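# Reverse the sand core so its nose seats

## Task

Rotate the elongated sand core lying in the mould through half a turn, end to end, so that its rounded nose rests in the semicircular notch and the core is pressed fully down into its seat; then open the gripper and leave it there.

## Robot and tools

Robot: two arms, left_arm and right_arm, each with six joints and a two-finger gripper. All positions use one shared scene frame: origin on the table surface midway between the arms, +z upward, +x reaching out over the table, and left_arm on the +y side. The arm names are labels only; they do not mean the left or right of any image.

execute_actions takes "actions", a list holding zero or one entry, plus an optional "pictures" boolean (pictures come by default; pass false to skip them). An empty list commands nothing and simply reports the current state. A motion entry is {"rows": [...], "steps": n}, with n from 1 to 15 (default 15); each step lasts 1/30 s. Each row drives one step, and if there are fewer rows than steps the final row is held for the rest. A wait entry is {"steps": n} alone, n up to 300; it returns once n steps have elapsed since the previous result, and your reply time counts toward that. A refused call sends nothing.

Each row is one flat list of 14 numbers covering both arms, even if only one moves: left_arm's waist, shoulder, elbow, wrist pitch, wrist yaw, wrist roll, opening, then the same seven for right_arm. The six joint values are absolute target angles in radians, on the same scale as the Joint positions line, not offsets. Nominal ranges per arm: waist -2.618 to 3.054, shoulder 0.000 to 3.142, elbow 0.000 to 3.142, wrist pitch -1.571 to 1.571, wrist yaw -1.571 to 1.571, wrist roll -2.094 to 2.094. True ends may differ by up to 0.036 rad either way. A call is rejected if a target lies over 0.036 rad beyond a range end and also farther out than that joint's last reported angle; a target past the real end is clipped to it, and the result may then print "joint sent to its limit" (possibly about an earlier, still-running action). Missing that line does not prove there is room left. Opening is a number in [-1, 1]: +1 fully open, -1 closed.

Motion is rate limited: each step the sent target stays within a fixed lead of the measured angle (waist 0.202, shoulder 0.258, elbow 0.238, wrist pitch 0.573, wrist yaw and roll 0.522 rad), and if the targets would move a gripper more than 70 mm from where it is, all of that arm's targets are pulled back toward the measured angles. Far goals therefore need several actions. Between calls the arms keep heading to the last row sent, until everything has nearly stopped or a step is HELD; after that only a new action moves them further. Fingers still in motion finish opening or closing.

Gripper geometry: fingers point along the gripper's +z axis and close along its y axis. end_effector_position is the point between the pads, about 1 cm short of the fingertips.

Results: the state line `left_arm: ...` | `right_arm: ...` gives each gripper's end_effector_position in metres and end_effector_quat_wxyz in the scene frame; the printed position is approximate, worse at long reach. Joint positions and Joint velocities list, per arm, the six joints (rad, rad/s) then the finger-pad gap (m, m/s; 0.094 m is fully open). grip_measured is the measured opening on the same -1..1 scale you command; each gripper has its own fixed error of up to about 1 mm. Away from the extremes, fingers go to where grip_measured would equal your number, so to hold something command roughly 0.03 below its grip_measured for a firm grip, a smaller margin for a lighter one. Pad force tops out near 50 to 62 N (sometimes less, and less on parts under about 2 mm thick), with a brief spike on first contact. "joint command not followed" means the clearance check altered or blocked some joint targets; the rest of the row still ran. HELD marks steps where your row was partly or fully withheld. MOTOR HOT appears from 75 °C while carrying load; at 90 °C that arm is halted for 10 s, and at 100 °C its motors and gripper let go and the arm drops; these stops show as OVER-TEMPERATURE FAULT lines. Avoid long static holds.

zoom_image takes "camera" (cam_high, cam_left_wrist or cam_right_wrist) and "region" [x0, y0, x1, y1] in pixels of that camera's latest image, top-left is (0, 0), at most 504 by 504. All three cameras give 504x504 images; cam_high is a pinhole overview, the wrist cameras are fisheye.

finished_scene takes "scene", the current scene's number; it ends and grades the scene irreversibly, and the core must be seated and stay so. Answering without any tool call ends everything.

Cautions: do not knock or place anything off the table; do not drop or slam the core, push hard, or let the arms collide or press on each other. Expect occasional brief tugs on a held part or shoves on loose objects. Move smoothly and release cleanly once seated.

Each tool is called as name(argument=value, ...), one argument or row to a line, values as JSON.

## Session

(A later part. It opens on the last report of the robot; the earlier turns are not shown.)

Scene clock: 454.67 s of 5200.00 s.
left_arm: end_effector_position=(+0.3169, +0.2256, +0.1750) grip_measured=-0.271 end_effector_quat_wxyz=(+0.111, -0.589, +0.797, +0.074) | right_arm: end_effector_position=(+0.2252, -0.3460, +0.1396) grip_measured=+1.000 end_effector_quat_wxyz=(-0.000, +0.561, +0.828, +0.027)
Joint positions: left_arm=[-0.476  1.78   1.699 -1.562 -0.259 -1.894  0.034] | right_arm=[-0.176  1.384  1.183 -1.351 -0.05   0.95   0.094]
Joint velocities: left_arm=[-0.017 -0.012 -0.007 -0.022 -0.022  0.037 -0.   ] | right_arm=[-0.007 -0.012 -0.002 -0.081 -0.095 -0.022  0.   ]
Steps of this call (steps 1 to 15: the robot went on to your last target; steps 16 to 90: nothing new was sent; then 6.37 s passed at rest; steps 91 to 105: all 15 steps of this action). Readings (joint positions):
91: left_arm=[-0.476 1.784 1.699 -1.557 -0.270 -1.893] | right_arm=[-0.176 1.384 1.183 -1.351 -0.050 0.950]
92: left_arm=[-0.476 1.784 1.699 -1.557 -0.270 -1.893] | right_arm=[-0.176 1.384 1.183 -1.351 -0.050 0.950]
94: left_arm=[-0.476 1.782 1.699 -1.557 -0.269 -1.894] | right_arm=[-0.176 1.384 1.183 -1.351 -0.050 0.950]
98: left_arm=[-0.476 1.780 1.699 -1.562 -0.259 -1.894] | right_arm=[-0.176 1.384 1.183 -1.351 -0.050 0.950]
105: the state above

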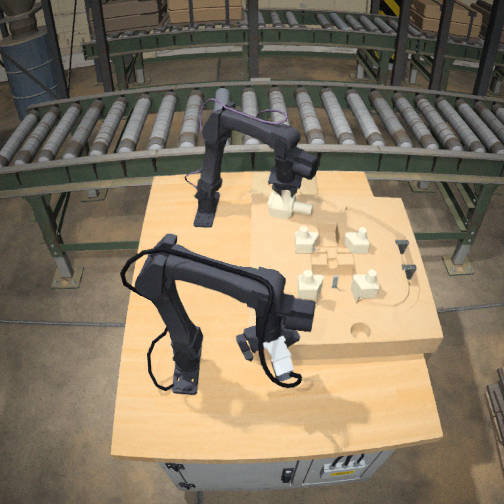

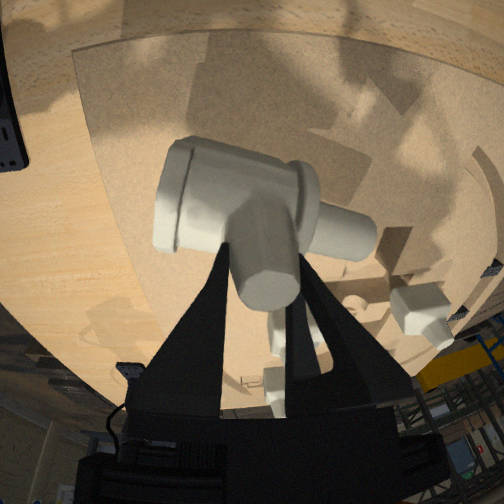

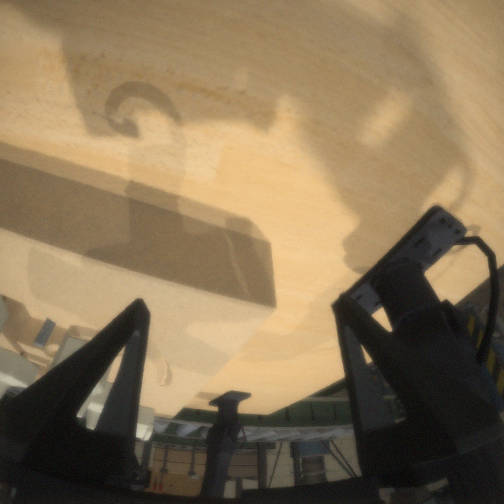

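execute_actions(
  actions=[
    {"rows": [[-0.48,1.75,1.725,-1.578,-0.265,-1.9,-0.315,-0.176,1.384,1.183,-1.351,-0.048,0.95,1],[-0.478,1.745,1.738,-1.578,-0.272,-1.9,-0.315,-0.176,1.384,1.183,-1.351,-0.048,0.95,1],[-0.476,1.74,1.748,-1.578,-0.279,-1.9,-0.315,-0.176,1.384,1.183,-1.351,-0.048,0.95,1],[-0.476,1.735,1.755,-1.578,-0.285,-1.9,-0.315,-0.176,1.384,1.183,-1.351,-0.048,0.95,1],[-0.476,1.73,1.761,-1.578,-0.29,-1.9,-0.315,-0.176,1.384,1.183,-1.351,-0.048,0.95,1],[-0.476,1.725,1.767,-1.578,-0.29,-1.9,-0.315,-0.176,1.384,1.183,-1.351,-0.048,0.95,1],[-0.476,1.72,1.773,-1.578,-0.29,-1.9,-0.315,-0.176,1.384,1.183,-1.351,-0.048,0.95,1],[-0.476,1.715,1.779,-1.578,-0.29,-1.9,-0.315,-0.176,1.384,1.183,-1.351,-0.048,0.95,1],[-0.476,1.71,1.785,-1.578,-0.29,-1.9,-0.315,-0.176,1.384,1.183,-1.351,-0.048,0.95,1],[-0.476,1.705,1.79,-1.578,-0.29,-1.895,-0.315,-0.176,1.384,1.183,-1.351,-0.048,0.95,1],[-0.476,1.70,1.795,-1.578,-0.29,-1.89,-0.315,-0.176,1.384,1.183,-1.351,-0.048,0.95,1]], "steps": 13},
  ],
  pictures=false,
)

execute_actions(
  actions=[
    {"rows": [[-0.474,1.702,1.798,-1.576,-0.29,-1.876,-0.315,-0.176,1.384,1.183,-1.351,-0.048,0.95,1],[-0.47,1.707,1.804,-1.57,-0.29,-1.847,-0.315,-0.176,1.384,1.183,-1.351,-0.048,0.95,1],[-0.463,1.715,1.813,-1.563,-0.289,-1.804,-0.315,-0.176,1.384,1.183,-1.351,-0.048,0.95,1],[-0.454,1.725,1.825,-1.553,-0.287,-1.747,-0.315,-0.176,1.384,1.183,-1.351,-0.048,0.95,1],[-0.446,1.734,1.837,-1.543,-0.285,-1.69,-0.315,-0.176,1.384,1.183,-1.351,-0.048,0.95,1],[-0.437,1.744,1.848,-1.533,-0.282,-1.633,-0.315,-0.176,1.384,1.183,-1.351,-0.048,0.95,1],[-0.429,1.754,1.86,-1.523,-0.279,-1.576,-0.315,-0.176,1.384,1.183,-1.351,-0.048,0.95,1],[-0.42,1.764,1.872,-1.513,-0.275,-1.52,-0.315,-0.176,1.384,1.183,-1.351,-0.048,0.95,1],[-0.412,1.774,1.884,-1.503,-0.27,-1.463,-0.315,-0.176,1.384,1.183,-1.351,-0.048,0.95,1],[-0.403,1.783,1.896,-1.493,-0.265,-1.406,-0.315,-0.176,1.384,1.183,-1.351,-0.048,0.95,1],[-0.394,1.793,1.908,-1.483,-0.259,-1.349,-0.315,-0.176,1.384,1.183,-1.351,-0.048,0.95,1],[-0.386,1.803,1.919,-1.473,-0.253,-1.292,-0.315,-0.176,1.384,1.183,-1.351,-0.048,0.95,1],[-0.377,1.813,1.931,-1.463,-0.246,-1.235,-0.315,-0.176,1.384,1.183,-1.351,-0.048,0.95,1],[-0.369,1.823,1.943,-1.453,-0.238,-1.178,-0.315,-0.176,1.384,1.183,-1.351,-0.048,0.95,1],[-0.36,1.833,1.955,-1.443,-0.23,-1.122,-0.315,-0.176,1.384,1.183,-1.351,-0.048,0.95,1]], "steps": 15},
  ],
  pictures=false,
)

execute_actions(
  actions=[
    {"rows": [[-0.351,1.842,1.967,-1.432,-0.221,-1.065,-0.315,-0.176,1.384,1.183,-1.351,-0.048,0.95,1],[-0.343,1.852,1.979,-1.422,-0.212,-1.008,-0.315,-0.176,1.384,1.183,-1.351,-0.048,0.95,1],[-0.334,1.862,1.991,-1.412,-0.202,-0.951,-0.315,-0.176,1.384,1.183,-1.351,-0.048,0.95,1],[-0.326,1.872,2.002,-1.402,-0.192,-0.894,-0.315,-0.176,1.384,1.183,-1.351,-0.048,0.95,1],[-0.317,1.882,2.014,-1.392,-0.182,-0.837,-0.315,-0.176,1.384,1.183,-1.351,-0.048,0.95,1],[-0.308,1.891,2.026,-1.382,-0.171,-0.78,-0.315,-0.176,1.384,1.183,-1.351,-0.048,0.95,1],[-0.30,1.901,2.038,-1.372,-0.16,-0.723,-0.315,-0.176,1.384,1.183,-1.351,-0.048,0.95,1],[-0.291,1.911,2.05,-1.362,-0.149,-0.667,-0.315,-0.176,1.384,1.183,-1.351,-0.048,0.95,1],[-0.283,1.921,2.062,-1.352,-0.138,-0.61,-0.315,-0.176,1.384,1.183,-1.351,-0.048,0.95,1],[-0.274,1.931,2.073,-1.342,-0.127,-0.553,-0.315,-0.176,1.384,1.183,-1.351,-0.048,0.95,1],[-0.266,1.94,2.085,-1.332,-0.116,-0.496,-0.315,-0.176,1.384,1.183,-1.351,-0.048,0.95,1],[-0.257,1.95,2.097,-1.322,-0.106,-0.439,-0.315,-0.176,1.384,1.183,-1.351,-0.048,0.95,1],[-0.25,1.958,2.106,-1.315,-0.098,-0.396,-0.315,-0.176,1.384,1.183,-1.351,-0.048,0.95,1],[-0.246,1.963,2.112,-1.309,-0.093,-0.367,-0.315,-0.176,1.384,1.183,-1.351,-0.048,0.95,1],[-0.244,1.965,2.115,-1.307,-0.09,-0.353,-0.315,-0.176,1.384,1.183,-1.351,-0.048,0.95,1]], "steps": 15},
  ],
  pictures=false,
)

execute_actions(
  actions=[
    {"steps": 14},
  ],
)

Scene clock: 495.80 s of 5200.00 s.
left_arm: end_effector_position=(+0.3220, +0.2213, +0.1914) grip_measured=-0.271 end_effector_quat_wxyz=(+0.120, -0.593, +0.795, +0.043) | right_arm: end_effector_position=(+0.2252, -0.3460, +0.1396) grip_measured=+1.000 end_effector_quat_wxyz=(-0.000, +0.561, +0.828, +0.027)
Joint positions: left_arm=[-0.476  1.757  1.741 -1.562 -0.256 -1.894  0.034] | right_arm=[-0.176  1.384  1.183 -1.351 -0.05   0.95   0.094]
Joint velocities: left_arm=[-0.007 -0.159  0.105 -0.095  0.051  0.007 -0.001] | right_arm=[ 0.002  0.017  0.022 -0.125 -0.066 -0.022  0.   ]
Steps of this call (steps 1 to 15: the robot went on to your last target; steps 16 to 90: nothing new was sent; then 37.70 s passed at rest; steps 91 to 103: all 13 steps of this action). Readings (joint positions):
91: left_arm=[-0.476 1.780 1.699 -1.562 -0.259 -1.894] | right_arm=[-0.176 1.384 1.183 -1.351 -0.050 0.950]
92: left_arm=[-0.476 1.780 1.699 -1.562 -0.259 -1.894] | right_arm=[-0.176 1.384 1.183 -1.351 -0.050 0.950]
94: left_arm=[-0.476 1.780 1.702 -1.562 -0.260 -1.894] | right_arm=[-0.176 1.384 1.183 -1.351 -0.050 0.950]
98: left_arm=[-0.476 1.779 1.715 -1.562 -0.256 -1.894] | right_arm=[-0.176 1.384 1.183 -1.351 -0.050 0.950]
103: the state above

Scene clock: 496.30 s of 5200.00 s.
left_arm: end_effector_position=(+0.3697, +0.2222, +0.2032) grip_measured=-0.271 end_effector_quat_wxyz=(+0.123, -0.413, +0.902, +0.022) | right_arm: end_effector_position=(+0.2252, -0.3460, +0.1396) grip_measured=+1.000 end_effector_quat_wxyz=(-0.000, +0.561, +0.828, +0.027)
Joint positions: left_arm=[-0.382  1.834  1.883 -1.511 -0.225 -1.363  0.034] | right_arm=[-0.176  1.384  1.183 -1.351 -0.05   0.95   0.094]
Joint velocities: left_arm=[ 0.237  0.349  0.335  0.3    0.11   1.619 -0.001] | right_arm=[-0.017 -0.012 -0.007 -0.022  0.037 -0.051  0.   ]
Steps of this call (steps 1 to 15: all 15 steps of this action). Readings (joint positions):
1: left_arm=[-0.476 1.751 1.745 -1.562 -0.256 -1.893] | right_arm=[-0.176 1.384 1.183 -1.351 -0.050 0.950]
2: left_arm=[-0.476 1.748 1.749 -1.562 -0.256 -1.888] | right_arm=[-0.176 1.384 1.183 -1.351 -0.050 0.950]
4: left_arm=[-0.474 1.747 1.761 -1.562 -0.255 -1.856] | right_arm=[-0.176 1.384 1.183 -1.351 -0.050 0.950]
8: left_arm=[-0.449 1.761 1.801 -1.559 -0.244 -1.715] | right_arm=[-0.176 1.384 1.183 -1.351 -0.050 0.950]
15: the state above

Scene clock: 496.80 s of 5200.00 s.
left_arm: end_effector_position=(+0.4421, +0.2173, +0.1943) grip_measured=-0.271 end_effector_quat_wxyz=(+0.132, -0.080, +0.988, -0.009) | right_arm: end_effector_position=(+0.2252, -0.3460, +0.1396) grip_measured=+1.000 end_effector_quat_wxyz=(-0.000, +0.561, +0.828, +0.027)
Joint positions: left_arm=[-0.258  1.988  2.048 -1.386 -0.105 -0.542  0.034] | right_arm=[-0.176  1.384  1.183 -1.351 -0.05   0.95   0.094]
Joint velocities: left_arm=[ 0.173  0.198  0.183  0.286  0.198  1.194 -0.   ] | right_arm=[-0.007 -0.012  0.007 -0.037 -0.022 -0.051  0.   ]
Steps of this call (steps 1 to 15: all 15 steps of this action). Readings (joint positions):
1: left_arm=[-0.373 1.846 1.894 -1.502 -0.219 -1.309] | right_arm=[-0.176 1.384 1.183 -1.351 -0.050 0.950]
2: left_arm=[-0.365 1.858 1.905 -1.493 -0.213 -1.254] | right_arm=[-0.176 1.384 1.183 -1.351 -0.050 0.950]
4: left_arm=[-0.349 1.881 1.927 -1.477 -0.198 -1.143] | right_arm=[-0.176 1.384 1.183 -1.351 -0.050 0.950]
8: left_arm=[-0.316 1.924 1.972 -1.443 -0.164 -0.918] | right_arm=[-0.176 1.384 1.183 -1.351 -0.050 0.950]
15: the state above

Scene clock: 497.27 s of 5200.00 s.
left_arm: end_effector_position=(+0.4498, +0.2157, +0.1922) grip_measured=-0.271 end_effector_quat_wxyz=(+0.137, -0.001, +0.991, -0.010) | right_arm: end_effector_position=(+0.2252, -0.3460, +0.1396) grip_measured=+1.000 end_effector_quat_wxyz=(-0.000, +0.561, +0.828, +0.027)
Joint positions: left_arm=[-0.246  2.002  2.056 -1.363 -0.082 -0.371  0.034] | right_arm=[-0.176  1.384  1.183 -1.351 -0.05   0.95   0.094]
Joint velocities: left_arm=[-0.002 -0.002 -0.032 -0.051  0.022 -0.037 -0.001] | right_arm=[ 0.012  0.002  0.017  0.051 -0.037 -0.066  0.   ]
Steps of this call (steps 1 to 14: the robot went on to your last target). Readings (joint positions):
1: left_arm=[-0.253 1.994 2.053 -1.377 -0.100 -0.506] | right_arm=[-0.176 1.384 1.183 -1.351 -0.050 0.950]
2: left_arm=[-0.249 1.998 2.055 -1.370 -0.098 -0.477] | right_arm=[-0.176 1.384 1.183 -1.351 -0.050 0.950]
4: left_arm=[-0.246 2.001 2.056 -1.363 -0.095 -0.435] | right_arm=[-0.176 1.384 1.183 -1.351 -0.050 0.950]
8: left_arm=[-0.246 2.002 2.056 -1.363 -0.086 -0.392] | right_arm=[-0.176 1.384 1.183 -1.351 -0.050 0.950]
14: the state above

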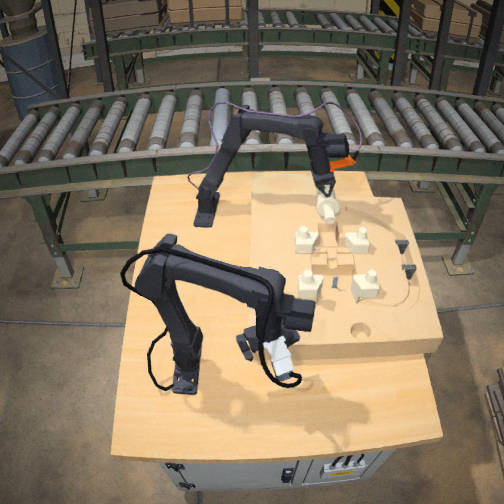

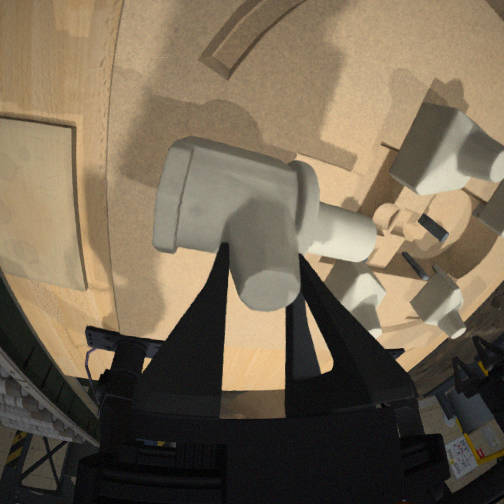

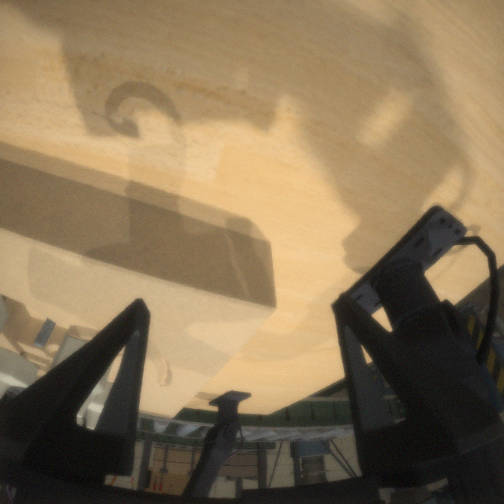

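execute_actions(
  actions=[
    {"rows": [[-0.252,1.967,2.118,-1.33,-0.097,-0.37,-0.315,-0.176,1.384,1.183,-1.351,-0.048,0.95,1],[-0.258,1.97,2.123,-1.348,-0.102,-0.382,-0.315,-0.176,1.384,1.183,-1.351,-0.048,0.95,1],[-0.265,1.975,2.131,-1.358,-0.104,-0.389,-0.315,-0.176,1.384,1.183,-1.351,-0.048,0.95,1],[-0.276,1.983,2.142,-1.362,-0.107,-0.398,-0.315,-0.176,1.384,1.183,-1.351,-0.048,0.95,1],[-0.285,1.991,2.154,-1.367,-0.109,-0.407,-0.315,-0.176,1.384,1.183,-1.351,-0.048,0.95,1],[-0.295,1.999,2.166,-1.372,-0.112,-0.416,-0.315,-0.176,1.384,1.183,-1.351,-0.048,0.95,1],[-0.305,2.007,2.179,-1.377,-0.115,-0.425,-0.315,-0.176,1.384,1.183,-1.351,-0.048,0.95,1],[-0.314,2.015,2.192,-1.382,-0.117,-0.433,-0.315,-0.176,1.384,1.183,-1.351,-0.048,0.95,1],[-0.324,2.024,2.206,-1.387,-0.12,-0.442,-0.315,-0.176,1.384,1.183,-1.351,-0.048,0.95,1],[-0.333,2.034,2.22,-1.393,-0.122,-0.451,-0.315,-0.176,1.384,1.183,-1.351,-0.048,0.95,1],[-0.343,2.043,2.235,-1.399,-0.125,-0.459,-0.315,-0.176,1.384,1.183,-1.351,-0.048,0.95,1],[-0.351,2.053,2.25,-1.405,-0.128,-0.468,-0.315,-0.176,1.384,1.183,-1.351,-0.048,0.95,1],[-0.36,2.063,2.266,-1.411,-0.13,-0.476,-0.315,-0.176,1.384,1.183,-1.351,-0.048,0.95,1],[-0.369,2.074,2.282,-1.418,-0.133,-0.484,-0.315,-0.176,1.384,1.183,-1.351,-0.048,0.95,1],[-0.378,2.084,2.299,-1.425,-0.136,-0.493,-0.315,-0.176,1.384,1.183,-1.351,-0.048,0.95,1]], "steps": 15},
  ],
  pictures=false,
)

execute_actions(
  actions=[
    {"rows": [[-0.386,2.095,2.316,-1.432,-0.138,-0.501,-0.315,-0.176,1.384,1.183,-1.351,-0.048,0.95,1],[-0.395,2.107,2.335,-1.439,-0.141,-0.509,-0.315,-0.176,1.384,1.183,-1.351,-0.048,0.95,1],[-0.403,2.118,2.353,-1.447,-0.144,-0.517,-0.315,-0.176,1.384,1.183,-1.351,-0.048,0.95,1],[-0.411,2.13,2.371,-1.454,-0.146,-0.525,-0.315,-0.176,1.384,1.183,-1.351,-0.048,0.95,1],[-0.419,2.143,2.391,-1.462,-0.149,-0.532,-0.315,-0.176,1.384,1.183,-1.351,-0.048,0.95,1],[-0.427,2.155,2.411,-1.47,-0.151,-0.54,-0.315,-0.176,1.384,1.183,-1.351,-0.048,0.95,1],[-0.435,2.168,2.431,-1.479,-0.154,-0.548,-0.315,-0.176,1.384,1.183,-1.351,-0.048,0.95,1],[-0.44,2.178,2.447,-1.485,-0.156,-0.553,-0.315,-0.176,1.384,1.183,-1.351,-0.048,0.95,1],[-0.444,2.185,2.458,-1.49,-0.157,-0.557,-0.315,-0.176,1.384,1.183,-1.351,-0.048,0.95,1],[-0.446,2.188,2.463,-1.492,-0.158,-0.559,-0.315,-0.176,1.384,1.183,-1.351,-0.048,0.95,1]], "steps": 15},
  ],
  pictures=false,
)

execute_actions(
  actions=[
    {"steps": 8},
  ],
)

Scene clock: 517.03 s of 5200.00 s.
left_arm: end_effector_position=(+0.4472, +0.1662, +0.1951) grip_measured=-0.271 end_effector_quat_wxyz=(+0.137, +0.014, +0.990, -0.013) | right_arm: end_effector_position=(+0.2252, -0.3460, +0.1396) grip_measured=+1.000 end_effector_quat_wxyz=(-0.000, +0.561, +0.828, +0.027)
Joint positions: left_arm=[-0.357  2.099  2.214 -1.428 -0.102 -0.451  0.034] | right_arm=[-0.176  1.384  1.183 -1.351 -0.05   0.95   0.094]
Joint velocities: left_arm=[-0.266  0.325  0.476 -0.11  -0.066 -0.286 -0.   ] | right_arm=[ 0.012 -0.007 -0.012  0.022  0.066  0.051  0.   ]
Steps of this call (steps 1 to 30: the robot went on to your last target; steps 31 to 90: nothing new was sent; then 16.27 s passed at rest; steps 91 to 105: all 15 steps of this action). Readings (joint positions):
91: left_arm=[-0.246 2.002 2.056 -1.363 -0.082 -0.363] | right_arm=[-0.176 1.384 1.183 -1.351 -0.050 0.950]
92: left_arm=[-0.246 2.002 2.056 -1.363 -0.082 -0.365] | right_arm=[-0.176 1.384 1.183 -1.351 -0.050 0.950]
94: left_arm=[-0.249 2.006 2.066 -1.374 -0.085 -0.372] | right_arm=[-0.176 1.384 1.183 -1.351 -0.050 0.950]
98: left_arm=[-0.277 2.031 2.111 -1.400 -0.097 -0.397] | right_arm=[-0.176 1.384 1.183 -1.351 -0.050 0.950]
105: the state above

Scene clock: 517.53 s of 5200.00 s.
left_arm: end_effector_position=(+0.4461, +0.1229, +0.1899) grip_measured=-0.271 end_effector_quat_wxyz=(+0.135, +0.011, +0.991, -0.014) | right_arm: end_effector_position=(+0.2252, -0.3460, +0.1396) grip_measured=+1.000 end_effector_quat_wxyz=(-0.000, +0.561, +0.828, +0.027)
Joint positions: left_arm=[-0.446  2.228  2.404 -1.502 -0.121 -0.543  0.034] | right_arm=[-0.176  1.384  1.183 -1.351 -0.05   0.95   0.094]
Joint velocities: left_arm=[-0.002 -0.012  0.037 -0.139 -0.022 -0.11   0.   ] | right_arm=[ 0.007  0.007 -0.027 -0.066 -0.022 -0.066  0.   ]
Steps of this call (steps 1 to 15: all 15 steps of this action). Readings (joint positions):
1: left_arm=[-0.366 2.110 2.230 -1.434 -0.103 -0.459] | right_arm=[-0.176 1.384 1.183 -1.351 -0.050 0.950]
2: left_arm=[-0.376 2.121 2.248 -1.440 -0.104 -0.467] | right_arm=[-0.176 1.384 1.183 -1.351 -0.050 0.950]
4: left_arm=[-0.392 2.145 2.283 -1.453 -0.107 -0.483] | right_arm=[-0.176 1.384 1.183 -1.351 -0.050 0.950]
8: left_arm=[-0.421 2.194 2.359 -1.482 -0.117 -0.514] | right_arm=[-0.176 1.384 1.183 -1.351 -0.050 0.950]
15: the state above

Scene clock: 517.80 s of 5200.00 s.
left_arm: end_effector_position=(+0.4437, +0.1259, +0.1892) grip_measured=-0.271 end_effector_quat_wxyz=(+0.131, +0.008, +0.991, -0.008) | right_arm: end_effector_position=(+0.2252, -0.3460, +0.1396) grip_measured=+1.000 end_effector_quat_wxyz=(-0.000, +0.561, +0.828, +0.027)
Joint positions: left_arm=[-0.446  2.228  2.404 -1.517 -0.128 -0.55   0.034] | right_arm=[-0.176  1.384  1.183 -1.351 -0.05   0.95   0.094]
Joint velocities: left_arm=[ 0.002  0.017 -0.017 -0.051  0.066  0.022 -0.001] | right_arm=[ 0.017 -0.017  0.012  0.007  0.066 -0.007  0.   ]
Steps of this call (steps 1 to 8: the robot went on to your last target). Readings (joint positions):
1: left_arm=[-0.446 2.228 2.404 -1.506 -0.122 -0.545] | right_arm=[-0.176 1.384 1.183 -1.351 -0.050 0.950]
2: left_arm=[-0.446 2.228 2.404 -1.509 -0.124 -0.546] | right_arm=[-0.176 1.384 1.183 -1.351 -0.050 0.950]
4: left_arm=[-0.446 2.228 2.404 -1.514 -0.127 -0.548] | right_arm=[-0.176 1.384 1.183 -1.351 -0.050 0.950]
8: the state above

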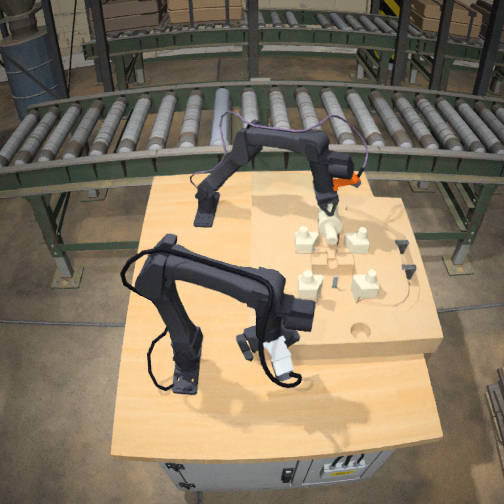

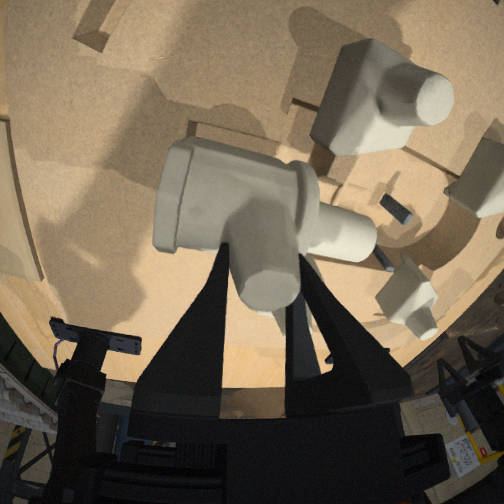

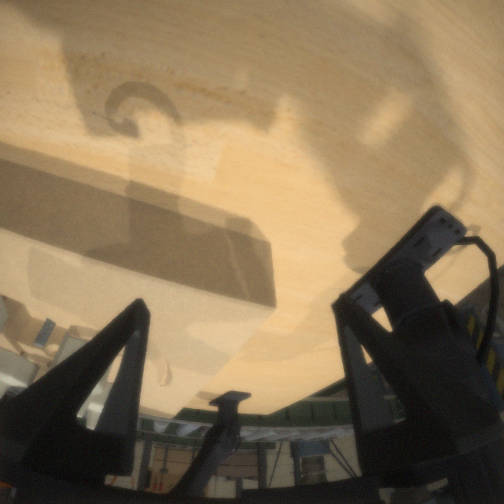

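zoom_image(
  camera="cam_left_wrist",
  region=[140, 90, 340, 270],
)

zoom_image(
  camera="cam_high",
  region=[290, 190, 380, 280],
)

Region (140, 90, 340, 270) of cam_left_wrist's 504x504 image, scaled by 2.520, with more detail than that image has; it fills the top 454 rows of this view, and the rest is white.

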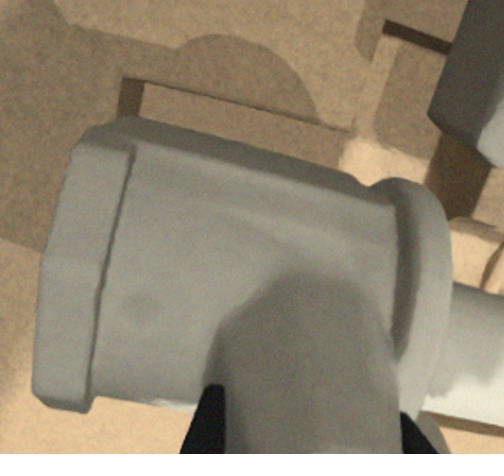

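Region (290, 190, 380, 280) of cam_high's 504x504 image, scaled by 5.600, with more detail than that image has.

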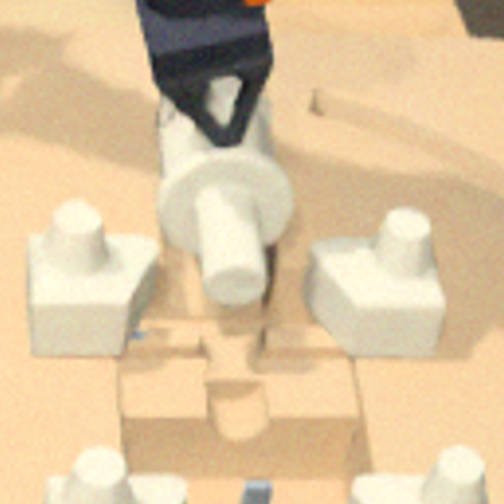

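execute_actions(
  actions=[
    {"rows": [[-0.448,2.19,2.445,-1.475,-0.16,-0.565,-0.315,-0.176,1.384,1.183,-1.351,-0.048,0.95,1],[-0.45,2.191,2.43,-1.46,-0.163,-0.572,-0.315,-0.176,1.384,1.183,-1.351,-0.048,0.95,1],[-0.452,2.192,2.42,-1.45,-0.166,-0.58,-0.315,-0.176,1.384,1.183,-1.351,-0.048,0.95,1],[-0.454,2.193,2.414,-1.443,-0.169,-0.588,-0.315,-0.176,1.384,1.183,-1.351,-0.048,0.95,1],[-0.455,2.194,2.408,-1.437,-0.171,-0.595,-0.315,-0.176,1.384,1.183,-1.351,-0.048,0.95,1],[-0.455,2.195,2.402,-1.431,-0.171,-0.601,-0.315,-0.176,1.384,1.183,-1.351,-0.048,0.95,1],[-0.455,2.195,2.396,-1.425,-0.171,-0.601,-0.315,-0.176,1.384,1.183,-1.351,-0.048,0.95,1],[-0.455,2.195,2.39,-1.42,-0.171,-0.601,-0.315,-0.176,1.384,1.183,-1.351,-0.048,0.95,1],[-0.455,2.195,2.384,-1.416,-0.171,-0.601,-0.315,-0.176,1.384,1.183,-1.351,-0.048,0.95,1],[-0.455,2.195,2.379,-1.414,-0.171,-0.601,-0.315,-0.176,1.384,1.183,-1.351,-0.048,0.95,1]], "steps": 15},
  ],
  pictures=false,
)

execute_actions(
  actions=[
    {"steps": 8},
  ],
)

Scene clock: 560.60 s of 5200.00 s.
left_arm: end_effector_position=(+0.4479, +0.1256, +0.1769) grip_measured=-0.271 end_effector_quat_wxyz=(+0.130, -0.013, +0.991, -0.003) | right_arm: end_effector_position=(+0.2252, -0.3460, +0.1396) grip_measured=+1.000 end_effector_quat_wxyz=(-0.000, +0.561, +0.828, +0.027)
Joint positions: left_arm=[-0.446  2.234  2.364 -1.479 -0.14  -0.59   0.034] | right_arm=[-0.176  1.384  1.183 -1.351 -0.05   0.95   0.094]
Joint velocities: left_arm=[-0.007  0.027 -0.017 -0.066  0.081 -0.037  0.   ] | right_arm=[ 0.002 -0.022  0.012  0.022 -0.066 -0.051  0.   ]
Steps of this call (steps 1 to 30: the robot went on to your last target; steps 31 to 90: nothing new was sent; then 39.30 s passed at rest; steps 91 to 105: all 15 steps of this action). Readings (joint positions):
91: left_arm=[-0.446 2.228 2.404 -1.517 -0.129 -0.552] | right_arm=[-0.176 1.384 1.183 -1.351 -0.050 0.950]
92: left_arm=[-0.446 2.228 2.404 -1.517 -0.129 -0.554] | right_arm=[-0.176 1.384 1.183 -1.351 -0.050 0.950]
94: left_arm=[-0.446 2.228 2.404 -1.515 -0.131 -0.561] | right_arm=[-0.176 1.384 1.183 -1.351 -0.050 0.950]
98: left_arm=[-0.446 2.228 2.393 -1.498 -0.138 -0.579] | right_arm=[-0.176 1.384 1.183 -1.351 -0.050 0.950]
105: the state above

Scene clock: 560.87 s of 5200.00 s.
left_arm: end_effector_position=(+0.4492, +0.1247, +0.1762) grip_measured=-0.271 end_effector_quat_wxyz=(+0.132, -0.014, +0.991, -0.004) | right_arm: end_effector_position=(+0.2252, -0.3460, +0.1396) grip_measured=+1.000 end_effector_quat_wxyz=(-0.000, +0.561, +0.828, +0.027)
Joint positions: left_arm=[-0.446  2.236  2.363 -1.472 -0.14  -0.593  0.034] | right_arm=[-0.176  1.384  1.183 -1.351 -0.05   0.95   0.094]
Joint velocities: left_arm=[ 0.002 -0.007  0.017 -0.022  0.051 -0.022 -0.001] | right_arm=[-0.007  0.002  0.007 -0.022  0.022 -0.037  0.   ]
Steps of this call (steps 1 to 8: the robot went on to your last target). Readings (joint positions):
1: left_arm=[-0.446 2.236 2.363 -1.478 -0.140 -0.591] | right_arm=[-0.176 1.384 1.183 -1.351 -0.050 0.950]
2: left_arm=[-0.446 2.236 2.363 -1.477 -0.140 -0.591] | right_arm=[-0.176 1.384 1.183 -1.351 -0.050 0.950]
4: left_arm=[-0.446 2.236 2.363 -1.476 -0.140 -0.592] | right_arm=[-0.176 1.384 1.183 -1.351 -0.050 0.950]
8: the state above

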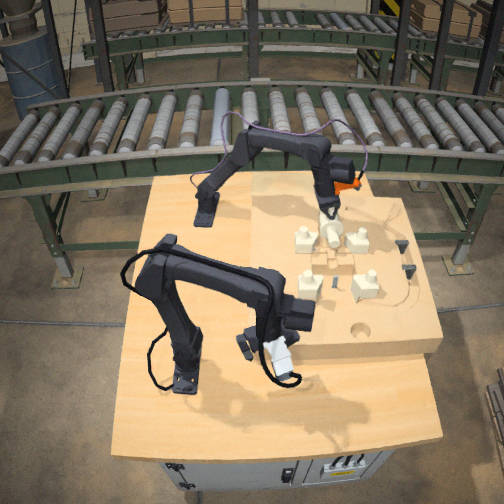

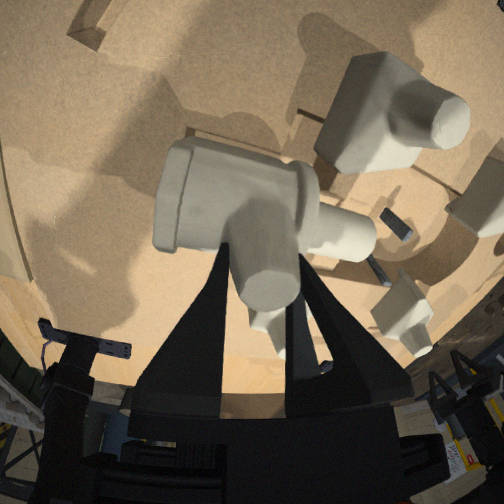

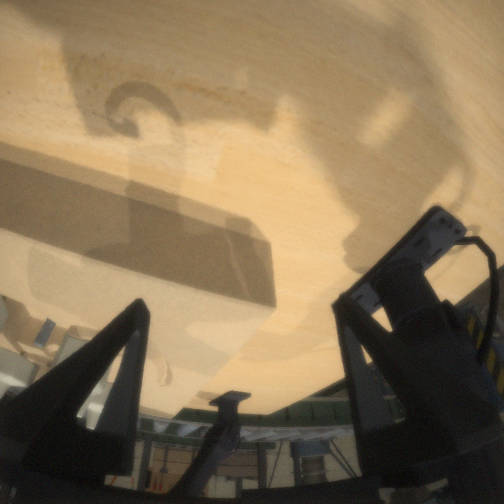

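execute_actions(
  actions=[],
)

Scene clock: 579.57 s of 5200.00 s.
left_arm: end_effector_position=(+0.4494, +0.1246, +0.1762) grip_measured=-0.271 end_effector_quat_wxyz=(+0.132, -0.014, +0.991, -0.004) | right_arm: end_effector_position=(+0.2252, -0.3460, +0.1396) grip_measured=+1.000 end_effector_quat_wxyz=(-0.000, +0.561, +0.828, +0.027)
Joint positions: left_arm=[-0.446  2.236  2.363 -1.472 -0.14  -0.593  0.034] | right_arm=[-0.176  1.384  1.183 -1.351 -0.05   0.95   0.094]
Joint velocities: left_arm=[-0.027  0.002 -0.017 -0.066 -0.007  0.022  0.   ] | right_arm=[ 0.012 -0.002 -0.022 -0.007  0.051 -0.007  0.   ]
Steps of this call (steps 1 to 15: the robot went on to your last target; steps 16 to 90: nothing new was sent; then 15.70 s passed at rest). Readings (joint positions):
1: left_arm=[-0.446 2.236 2.363 -1.472 -0.140 -0.593] | right_arm=[-0.176 1.384 1.183 -1.351 -0.050 0.950]
2: left_arm=[-0.446 2.236 2.363 -1.472 -0.140 -0.593] | right_arm=[-0.176 1.384 1.183 -1.351 -0.050 0.950]
4: left_arm=[-0.446 2.236 2.363 -1.472 -0.140 -0.593] | right_arm=[-0.176 1.384 1.183 -1.351 -0.050 0.950]
8: left_arm=[-0.446 2.236 2.363 -1.472 -0.140 -0.593] | right_arm=[-0.176 1.384 1.183 -1.351 -0.050 0.950]
90: the state above
All arms were judged still, so your last target was given up. Only a new action makes them travel on or press farther. Fingers that are still opening or closing keep moving.

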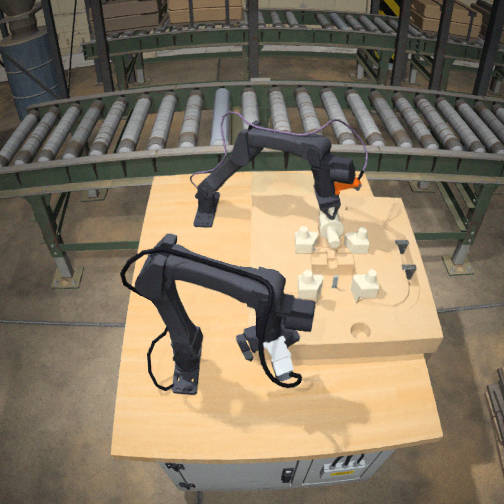

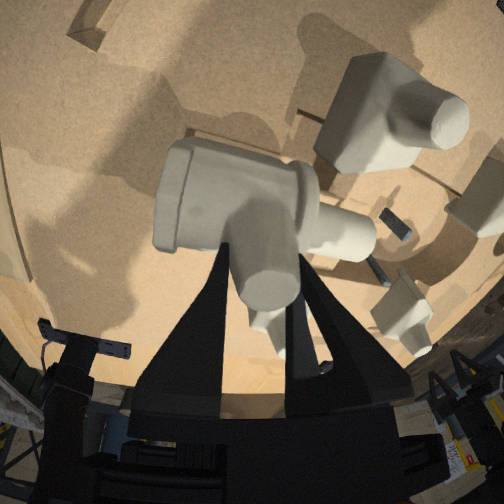

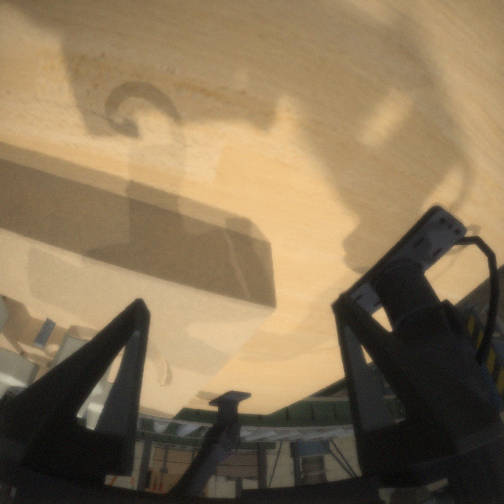

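execute_actions(
  actions=[
    {"rows":[[-0.457,2.188,2.376,-1.412,-0.171,-0.601,-0.315,-0.176,1.384,1.183,-1.351,-0.048,0.95,1],[-0.459,2.180,2.372,-1.409,-0.171,-0.601,-0.315,-0.176,1.384,1.183,-1.351,-0.048,0.95,1],[-0.461,2.173,2.367,-1.405,-0.171,-0.601,-0.315,-0.176,1.384,1.183,-1.351,-0.048,0.95,1],[-0.461,2.169,2.361,-1.401,-0.171,-0.601,-0.315,-0.176,1.384,1.183,-1.351,-0.048,0.95,1],[-0.461,2.166,2.354,-1.396,-0.171,-0.601,-0.315,-0.176,1.384,1.183,-1.351,-0.048,0.95,1],[-0.461,2.163,2.346,-1.390,-0.171,-0.601,-0.315,-0.176,1.384,1.183,-1.351,-0.048,0.95,1],[-0.461,2.160,2.338,-1.384,-0.171,-0.601,-0.315,-0.176,1.384,1.183,-1.351,-0.048,0.95,1],[-0.461,2.157,2.330,-1.378,-0.171,-0.601,-0.315,-0.176,1.384,1.183,-1.351,-0.048,0.95,1],[-0.461,2.154,2.322,-1.372,-0.171,-0.601,-0.315,-0.176,1.384,1.183,-1.351,-0.048,0.95,1],[-0.461,2.151,2.314,-1.366,-0.171,-0.601,-0.315,-0.176,1.384,1.183,-1.351,-0.048,0.95,1],[-0.461,2.148,2.306,-1.360,-0.171,-0.601,-0.315,-0.176,1.384,1.183,-1.351,-0.048,0.95,1],[-0.461,2.146,2.298,-1.355,-0.171,-0.601,-0.315,-0.176,1.384,1.183,-1.351,-0.048,0.95,1],[-0.461,2.144,2.290,-1.350,-0.171,-0.601,-0.315,-0.176,1.384,1.183,-1.351,-0.048,0.95,1],[-0.461,2.142,2.283,-1.345,-0.171,-0.601,-0.315,-0.176,1.384,1.183,-1.351,-0.048,0.95,1],[-0.461,2.140,2.276,-1.340,-0.171,-0.601,-0.315,-0.176,1.384,1.183,-1.351,-0.048,0.95,1]],"steps":15},
  ],
  pictures=false,
)

execute_actions(
  actions=[
    {"steps":15},
  ],
)

Scene clock: 591.20 s of 5200.00 s.
left_arm: end_effector_position=(+0.4460, +0.1229, +0.1631) grip_measured=-0.271 end_effector_quat_wxyz=(+0.127, -0.010, +0.992, -0.000) | right_arm: end_effector_position=(+0.2252, -0.3460, +0.1396) grip_measured=+1.000 end_effector_quat_wxyz=(-0.000, +0.561, +0.828, +0.027)
Joint positions: left_arm=[-0.454  2.215  2.274 -1.417 -0.142 -0.593  0.034] | right_arm=[-0.176  1.384  1.183 -1.351 -0.05   0.95   0.094]
Joint velocities: left_arm=[-0.007 -0.076 -0.212  0.066 -0.051 -0.022  0.   ] | right_arm=[-0.012 -0.007 -0.002  0.051  0.037 -0.081  0.   ]
Steps of this call (steps 1 to 90: nothing new was sent; then 8.13 s passed at rest; steps 91 to 105: all 15 steps of this action). Readings (joint positions):
91: left_arm=[-0.446 2.236 2.363 -1.472 -0.140 -0.593] | right_arm=[-0.176 1.384 1.183 -1.351 -0.050 0.950]
92: left_arm=[-0.447 2.236 2.363 -1.471 -0.140 -0.593] | right_arm=[-0.176 1.384 1.183 -1.351 -0.050 0.950]
94: left_arm=[-0.448 2.236 2.361 -1.468 -0.141 -0.593] | right_arm=[-0.176 1.384 1.183 -1.351 -0.050 0.950]
98: left_arm=[-0.452 2.228 2.332 -1.450 -0.142 -0.593] | right_arm=[-0.176 1.384 1.183 -1.351 -0.050 0.950]
105: the state above

Scene clock: 591.70 s of 5200.00 s.
left_arm: end_effector_position=(+0.4482, +0.1214, +0.1615) grip_measured=-0.271 end_effector_quat_wxyz=(+0.132, -0.010, +0.991, -0.003) | right_arm: end_effector_position=(+0.2252, -0.3460, +0.1396) grip_measured=+1.000 end_effector_quat_wxyz=(-0.000, +0.561, +0.828, +0.027)
Joint positions: left_arm=[-0.454  2.212  2.261 -1.397 -0.142 -0.593  0.034] | right_arm=[-0.176  1.384  1.183 -1.351 -0.05   0.95   0.094]
Joint velocities: left_arm=[-0.002  0.002 -0.037  0.022 -0.037  0.051 -0.   ] | right_arm=[-0.002 -0.007 -0.012 -0.051  0.022  0.007  0.   ]
Steps of this call (steps 1 to 15: the robot went on to your last target). Readings (joint positions):
1: left_arm=[-0.454 2.213 2.268 -1.412 -0.142 -0.593] | right_arm=[-0.176 1.384 1.183 -1.351 -0.050 0.950]
2: left_arm=[-0.454 2.213 2.265 -1.409 -0.142 -0.593] | right_arm=[-0.176 1.384 1.183 -1.351 -0.050 0.950]
4: left_arm=[-0.454 2.212 2.262 -1.405 -0.142 -0.593] | right_arm=[-0.176 1.384 1.183 -1.351 -0.050 0.950]
8: left_arm=[-0.454 2.212 2.261 -1.400 -0.142 -0.593] | right_arm=[-0.176 1.384 1.183 -1.351 -0.050 0.950]
15: the state above

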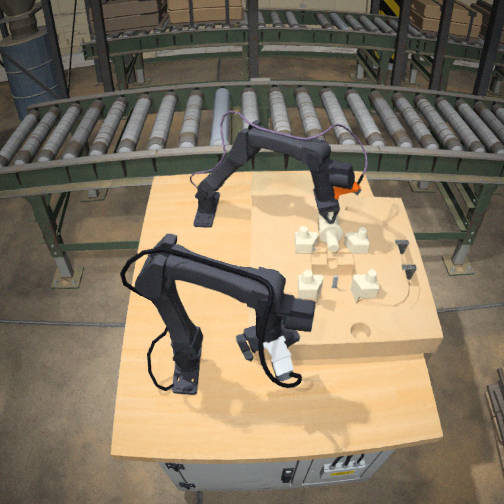

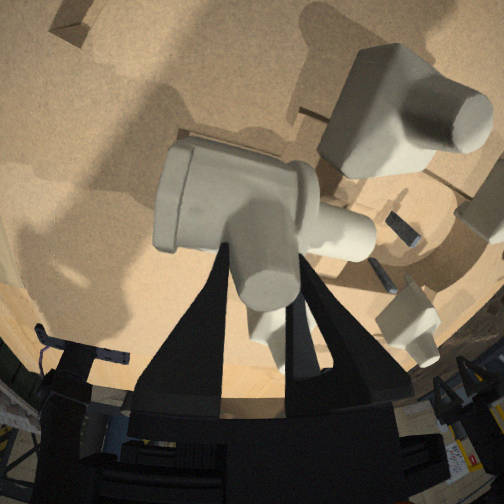

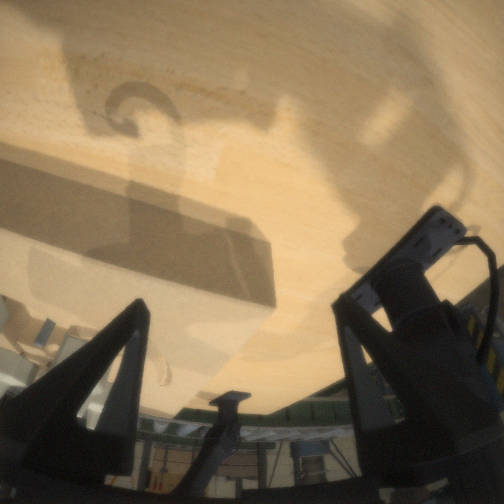

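zoom_image(
  camera="cam_high",
  region=[280, 190, 390, 290],
)

zoom_image(
  camera="cam_left_wrist",
  region=[130, 100, 420, 320],
)

Region (280, 190, 390, 290) of cam_high's 504x504 image, scaled by 4.582, with more detail than that image has; it fills the top 458 rows of this view, and the rest is white.

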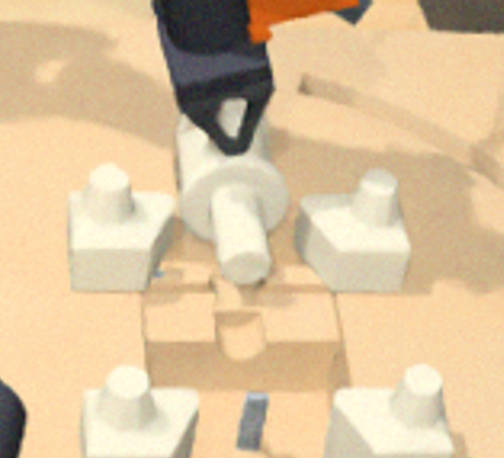

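Region (130, 100, 420, 320) of cam_left_wrist's 504x504 image, scaled by 1.738, with more detail than that image has; it fills the top 382 rows of this view, and the rest is white.

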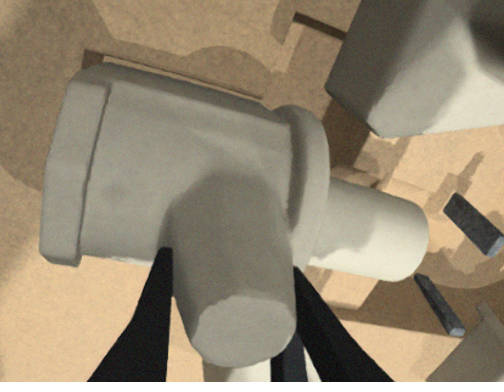

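execute_actions(
  actions=[
    {"rows":[[-0.459,2.138,2.271,-1.336,-0.171,-0.601,-0.315,-0.176,1.384,1.183,-1.351,-0.048,0.95,1],[-0.459,2.136,2.265,-1.332,-0.171,-0.601,-0.315,-0.176,1.384,1.183,-1.351,-0.048,0.95,1],[-0.459,2.134,2.259,-1.327,-0.171,-0.601,-0.315,-0.176,1.384,1.183,-1.351,-0.048,0.95,1],[-0.459,2.132,2.252,-1.322,-0.171,-0.601,-0.315,-0.176,1.384,1.183,-1.351,-0.048,0.95,1],[-0.459,2.130,2.245,-1.317,-0.171,-0.601,-0.315,-0.176,1.384,1.183,-1.351,-0.048,0.95,1],[-0.459,2.128,2.238,-1.312,-0.171,-0.601,-0.315,-0.176,1.384,1.183,-1.351,-0.048,0.95,1],[-0.459,2.126,2.231,-1.307,-0.171,-0.601,-0.315,-0.176,1.384,1.183,-1.351,-0.048,0.95,1],[-0.459,2.124,2.224,-1.302,-0.171,-0.601,-0.315,-0.176,1.384,1.183,-1.351,-0.048,0.95,1],[-0.459,2.122,2.217,-1.297,-0.171,-0.601,-0.315,-0.176,1.384,1.183,-1.351,-0.048,0.95,1],[-0.459,2.120,2.210,-1.292,-0.171,-0.601,-0.315,-0.176,1.384,1.183,-1.351,-0.048,0.95,1],[-0.459,2.118,2.203,-1.287,-0.171,-0.601,-0.315,-0.176,1.384,1.183,-1.351,-0.048,0.95,1],[-0.459,2.116,2.196,-1.282,-0.171,-0.601,-0.315,-0.176,1.384,1.183,-1.351,-0.048,0.95,1],[-0.459,2.114,2.189,-1.277,-0.171,-0.601,-0.315,-0.176,1.384,1.183,-1.351,-0.048,0.95,1],[-0.459,2.112,2.183,-1.272,-0.171,-0.601,-0.315,-0.176,1.384,1.183,-1.351,-0.048,0.95,1],[-0.459,2.111,2.177,-1.268,-0.171,-0.601,-0.315,-0.176,1.384,1.183,-1.351,-0.048,0.95,1]],"steps":15},
  ],
  pictures=false,
)

execute_actions(
  actions=[
    {"steps":15},
  ],
)

Scene clock: 603.30 s of 5200.00 s.
left_arm: end_effector_position=(+0.4463, +0.1229, +0.1526) grip_measured=-0.271 end_effector_quat_wxyz=(+0.132, -0.011, +0.991, -0.003) | right_arm: end_effector_position=(+0.2252, -0.3460, +0.1396) grip_measured=+1.000 end_effector_quat_wxyz=(-0.000, +0.561, +0.828, +0.027)
Joint positions: left_arm=[-0.454  2.182  2.175 -1.339 -0.143 -0.594  0.034] | right_arm=[-0.176  1.384  1.183 -1.351 -0.05   0.95   0.094]
Joint velocities: left_arm=[ 0.007 -0.051 -0.203  0.198 -0.066 -0.037  0.001] | right_arm=[ 0.002 -0.022 -0.002  0.007 -0.037  0.022  0.   ]
Steps of this call (steps 1 to 15: the robot went on to your last target; steps 16 to 90: nothing new was sent; then 8.10 s passed at rest; steps 91 to 105: all 15 steps of this action). Readings (joint positions):
91: left_arm=[-0.454 2.212 2.261 -1.397 -0.142 -0.593] | right_arm=[-0.176 1.384 1.183 -1.351 -0.050 0.950]
92: left_arm=[-0.454 2.212 2.260 -1.396 -0.142 -0.593] | right_arm=[-0.176 1.384 1.183 -1.351 -0.050 0.950]
94: left_arm=[-0.454 2.207 2.250 -1.388 -0.142 -0.593] | right_arm=[-0.176 1.384 1.183 -1.351 -0.050 0.950]
98: left_arm=[-0.454 2.196 2.223 -1.375 -0.142 -0.593] | right_arm=[-0.176 1.384 1.183 -1.351 -0.050 0.950]
105: the state above

Scene clock: 603.80 s of 5200.00 s.
left_arm: end_effector_position=(+0.4469, +0.1226, +0.1499) grip_measured=-0.271 end_effector_quat_wxyz=(+0.133, -0.011, +0.991, -0.003) | right_arm: end_effector_position=(+0.2252, -0.3460, +0.1396) grip_measured=+1.000 end_effector_quat_wxyz=(-0.000, +0.561, +0.828, +0.027)
Joint positions: left_arm=[-0.454  2.181  2.162 -1.326 -0.144 -0.594  0.034] | right_arm=[-0.176  1.384  1.183 -1.351 -0.05   0.95   0.094]
Joint velocities: left_arm=[-0.002 -0.002  0.007 -0.051  0.022  0.037  0.002] | right_arm=[-0.012 -0.002 -0.002  0.007 -0.095 -0.007  0.   ]
Steps of this call (steps 1 to 15: the robot went on to your last target). Readings (joint positions):
1: left_arm=[-0.454 2.181 2.170 -1.335 -0.143 -0.594] | right_arm=[-0.176 1.384 1.183 -1.351 -0.050 0.950]
2: left_arm=[-0.454 2.181 2.167 -1.332 -0.144 -0.594] | right_arm=[-0.176 1.384 1.183 -1.351 -0.050 0.950]
4: left_arm=[-0.454 2.181 2.163 -1.328 -0.144 -0.594] | right_arm=[-0.176 1.384 1.183 -1.351 -0.050 0.950]
8: left_arm=[-0.454 2.181 2.162 -1.327 -0.144 -0.594] | right_arm=[-0.176 1.384 1.183 -1.351 -0.050 0.950]
15: the state above

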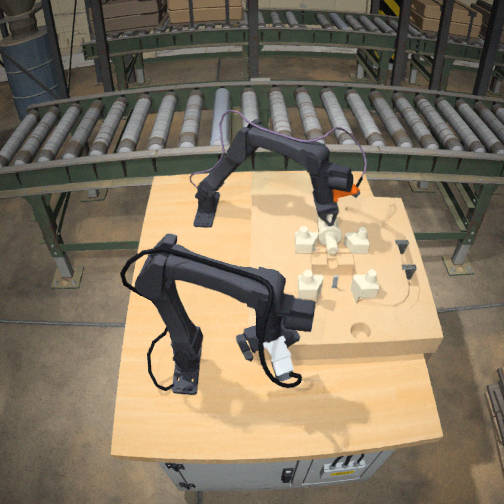

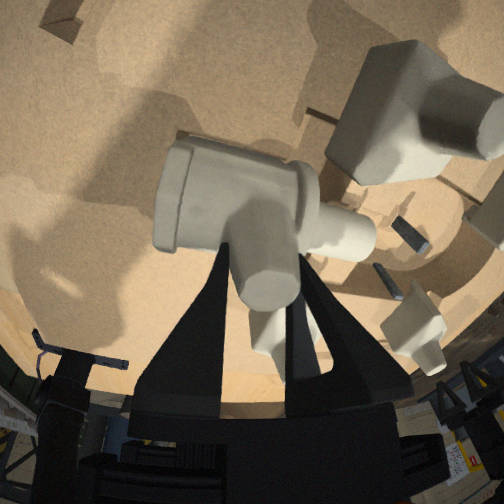

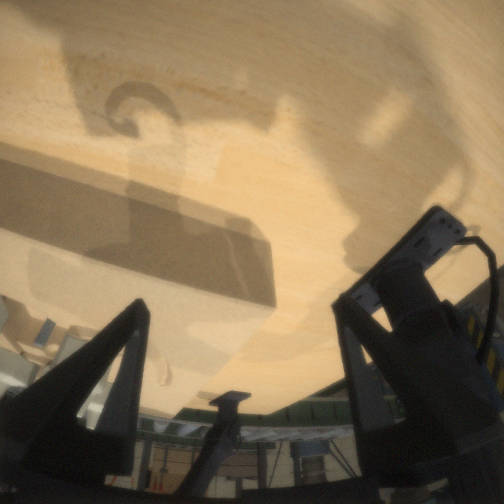

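zoom_image(
  camera="cam_high",
  region=[290, 200, 380, 280],
)

zoom_image(
  camera="cam_left_wrist",
  region=[130, 100, 420, 320],
)

Region (290, 200, 380, 280) of cam_high's 504x504 image, scaled by 5.600, with more detail than that image has.

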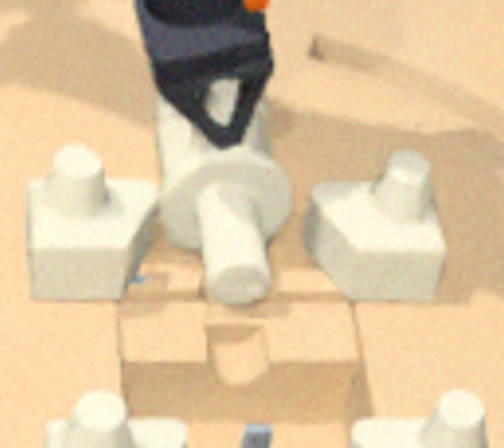

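Region (130, 100, 420, 320) of cam_left_wrist's 504x504 image, scaled by 1.738, with more detail than that image has; it fills the top 382 rows of this view, and the rest is white.

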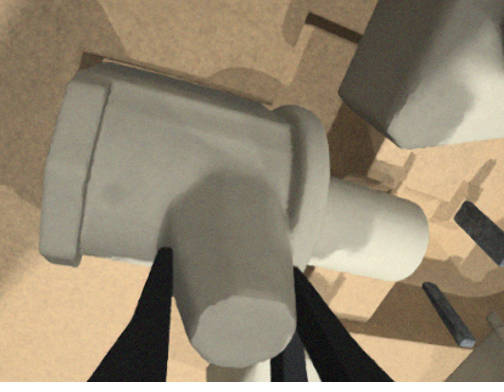

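execute_actions(
  actions=[
    {"rows":[[-0.459,2.110,2.173,-1.264,-0.171,-0.601,-0.315,-0.176,1.384,1.183,-1.351,-0.048,0.95,1],[-0.459,2.109,2.168,-1.260,-0.171,-0.601,-0.315,-0.176,1.384,1.183,-1.351,-0.048,0.95,1],[-0.459,2.108,2.162,-1.255,-0.171,-0.601,-0.315,-0.176,1.384,1.183,-1.351,-0.048,0.95,1],[-0.459,2.107,2.156,-1.250,-0.171,-0.601,-0.315,-0.176,1.384,1.183,-1.351,-0.048,0.95,1],[-0.459,2.106,2.150,-1.245,-0.171,-0.601,-0.315,-0.176,1.384,1.183,-1.351,-0.048,0.95,1],[-0.459,2.105,2.144,-1.240,-0.171,-0.601,-0.315,-0.176,1.384,1.183,-1.351,-0.048,0.95,1],[-0.459,2.104,2.138,-1.235,-0.171,-0.601,-0.315,-0.176,1.384,1.183,-1.351,-0.048,0.95,1],[-0.459,2.103,2.132,-1.230,-0.171,-0.601,-0.315,-0.176,1.384,1.183,-1.351,-0.048,0.95,1],[-0.459,2.102,2.126,-1.225,-0.171,-0.601,-0.315,-0.176,1.384,1.183,-1.351,-0.048,0.95,1],[-0.459,2.101,2.120,-1.220,-0.171,-0.601,-0.315,-0.176,1.384,1.183,-1.351,-0.048,0.95,1],[-0.459,2.100,2.114,-1.215,-0.171,-0.601,-0.315,-0.176,1.384,1.183,-1.351,-0.048,0.95,1],[-0.459,2.099,2.108,-1.210,-0.171,-0.601,-0.315,-0.176,1.384,1.183,-1.351,-0.048,0.95,1],[-0.459,2.098,2.103,-1.205,-0.171,-0.601,-0.315,-0.176,1.384,1.183,-1.351,-0.048,0.95,1],[-0.459,2.097,2.098,-1.200,-0.171,-0.601,-0.315,-0.176,1.384,1.183,-1.351,-0.048,0.95,1],[-0.459,2.096,2.093,-1.196,-0.171,-0.601,-0.315,-0.176,1.384,1.183,-1.351,-0.048,0.95,1]],"steps":15},
  ],
  pictures=false,
)

execute_actions(
  actions=[
    {"steps":15},
  ],
)

Scene clock: 616.07 s of 5200.00 s.
left_arm: end_effector_position=(+0.4472, +0.1230, +0.1415) grip_measured=-0.271 end_effector_quat_wxyz=(+0.137, -0.011, +0.990, -0.005) | right_arm: end_effector_position=(+0.2252, -0.3460, +0.1396) grip_measured=+1.000 end_effector_quat_wxyz=(-0.000, +0.561, +0.828, +0.027)
Joint positions: left_arm=[-0.454  2.16   2.092 -1.268 -0.146 -0.594  0.034] | right_arm=[-0.176  1.384  1.183 -1.351 -0.05   0.95   0.094]
Joint velocities: left_arm=[ 0.007 -0.1   -0.164  0.037 -0.037  0.007  0.   ] | right_arm=[-0.012 -0.002 -0.017 -0.051 -0.007 -0.022  0.   ]
Steps of this call (steps 1 to 15: the robot went on to your last target; steps 16 to 90: nothing new was sent; then 8.77 s passed at rest; steps 91 to 105: all 15 steps of this action). Readings (joint positions):
91: left_arm=[-0.454 2.181 2.162 -1.326 -0.144 -0.594] | right_arm=[-0.176 1.384 1.183 -1.351 -0.050 0.950]
92: left_arm=[-0.454 2.181 2.162 -1.325 -0.144 -0.594] | right_arm=[-0.176 1.384 1.183 -1.351 -0.050 0.950]
94: left_arm=[-0.454 2.178 2.154 -1.318 -0.144 -0.594] | right_arm=[-0.176 1.384 1.183 -1.351 -0.050 0.950]
98: left_arm=[-0.454 2.171 2.130 -1.301 -0.144 -0.594] | right_arm=[-0.176 1.384 1.183 -1.351 -0.050 0.950]
105: the state above

Scene clock: 616.57 s of 5200.00 s.
left_arm: end_effector_position=(+0.4475, +0.1233, +0.1395) grip_measured=-0.271 end_effector_quat_wxyz=(+0.139, -0.011, +0.990, -0.004) | right_arm: end_effector_position=(+0.2252, -0.3460, +0.1396) grip_measured=+1.000 end_effector_quat_wxyz=(-0.000, +0.561, +0.828, +0.027)
Joint positions: left_arm=[-0.454  2.157  2.079 -1.256 -0.149 -0.594  0.034] | right_arm=[-0.176  1.384  1.183 -1.351 -0.05   0.95   0.094]
Joint velocities: left_arm=[ 0.017  0.007 -0.007  0.007 -0.022  0.095 -0.   ] | right_arm=[-0.007 -0.012 -0.012 -0.037 -0.066 -0.051  0.   ]
Steps of this call (steps 1 to 15: the robot went on to your last target). Readings (joint positions):
1: left_arm=[-0.454 2.158 2.088 -1.264 -0.146 -0.594] | right_arm=[-0.176 1.384 1.183 -1.351 -0.050 0.950]
2: left_arm=[-0.454 2.157 2.085 -1.262 -0.146 -0.594] | right_arm=[-0.176 1.384 1.183 -1.351 -0.050 0.950]
4: left_arm=[-0.454 2.157 2.082 -1.261 -0.149 -0.594] | right_arm=[-0.176 1.384 1.183 -1.351 -0.050 0.950]
8: left_arm=[-0.454 2.157 2.079 -1.256 -0.149 -0.594] | right_arm=[-0.176 1.384 1.183 -1.351 -0.050 0.950]
15: the state above

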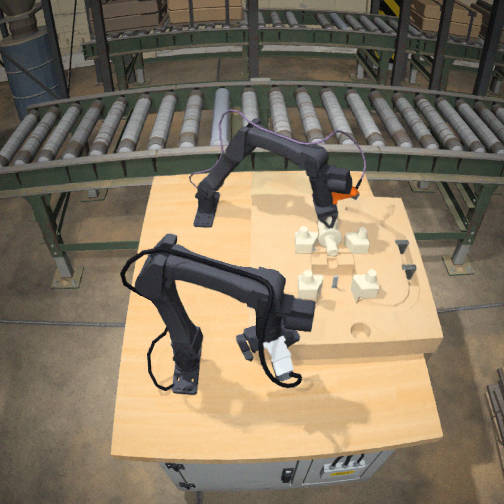

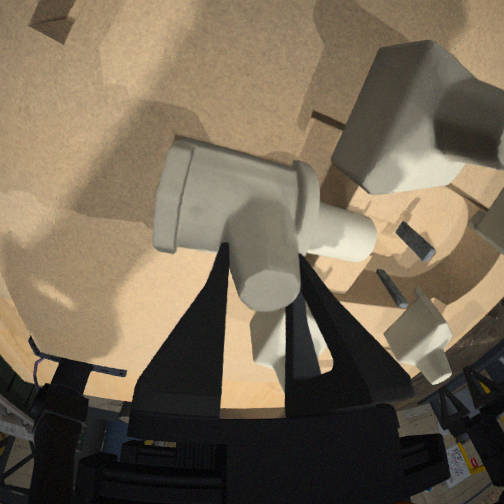

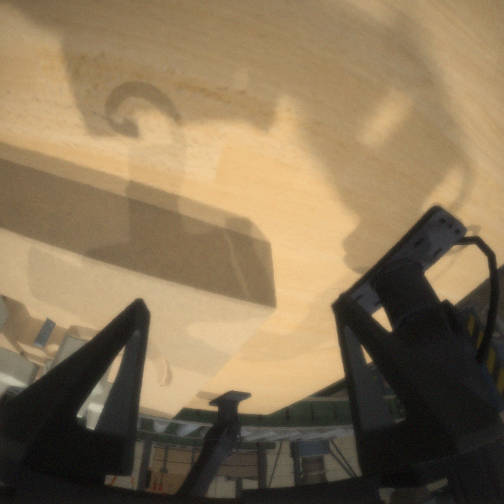

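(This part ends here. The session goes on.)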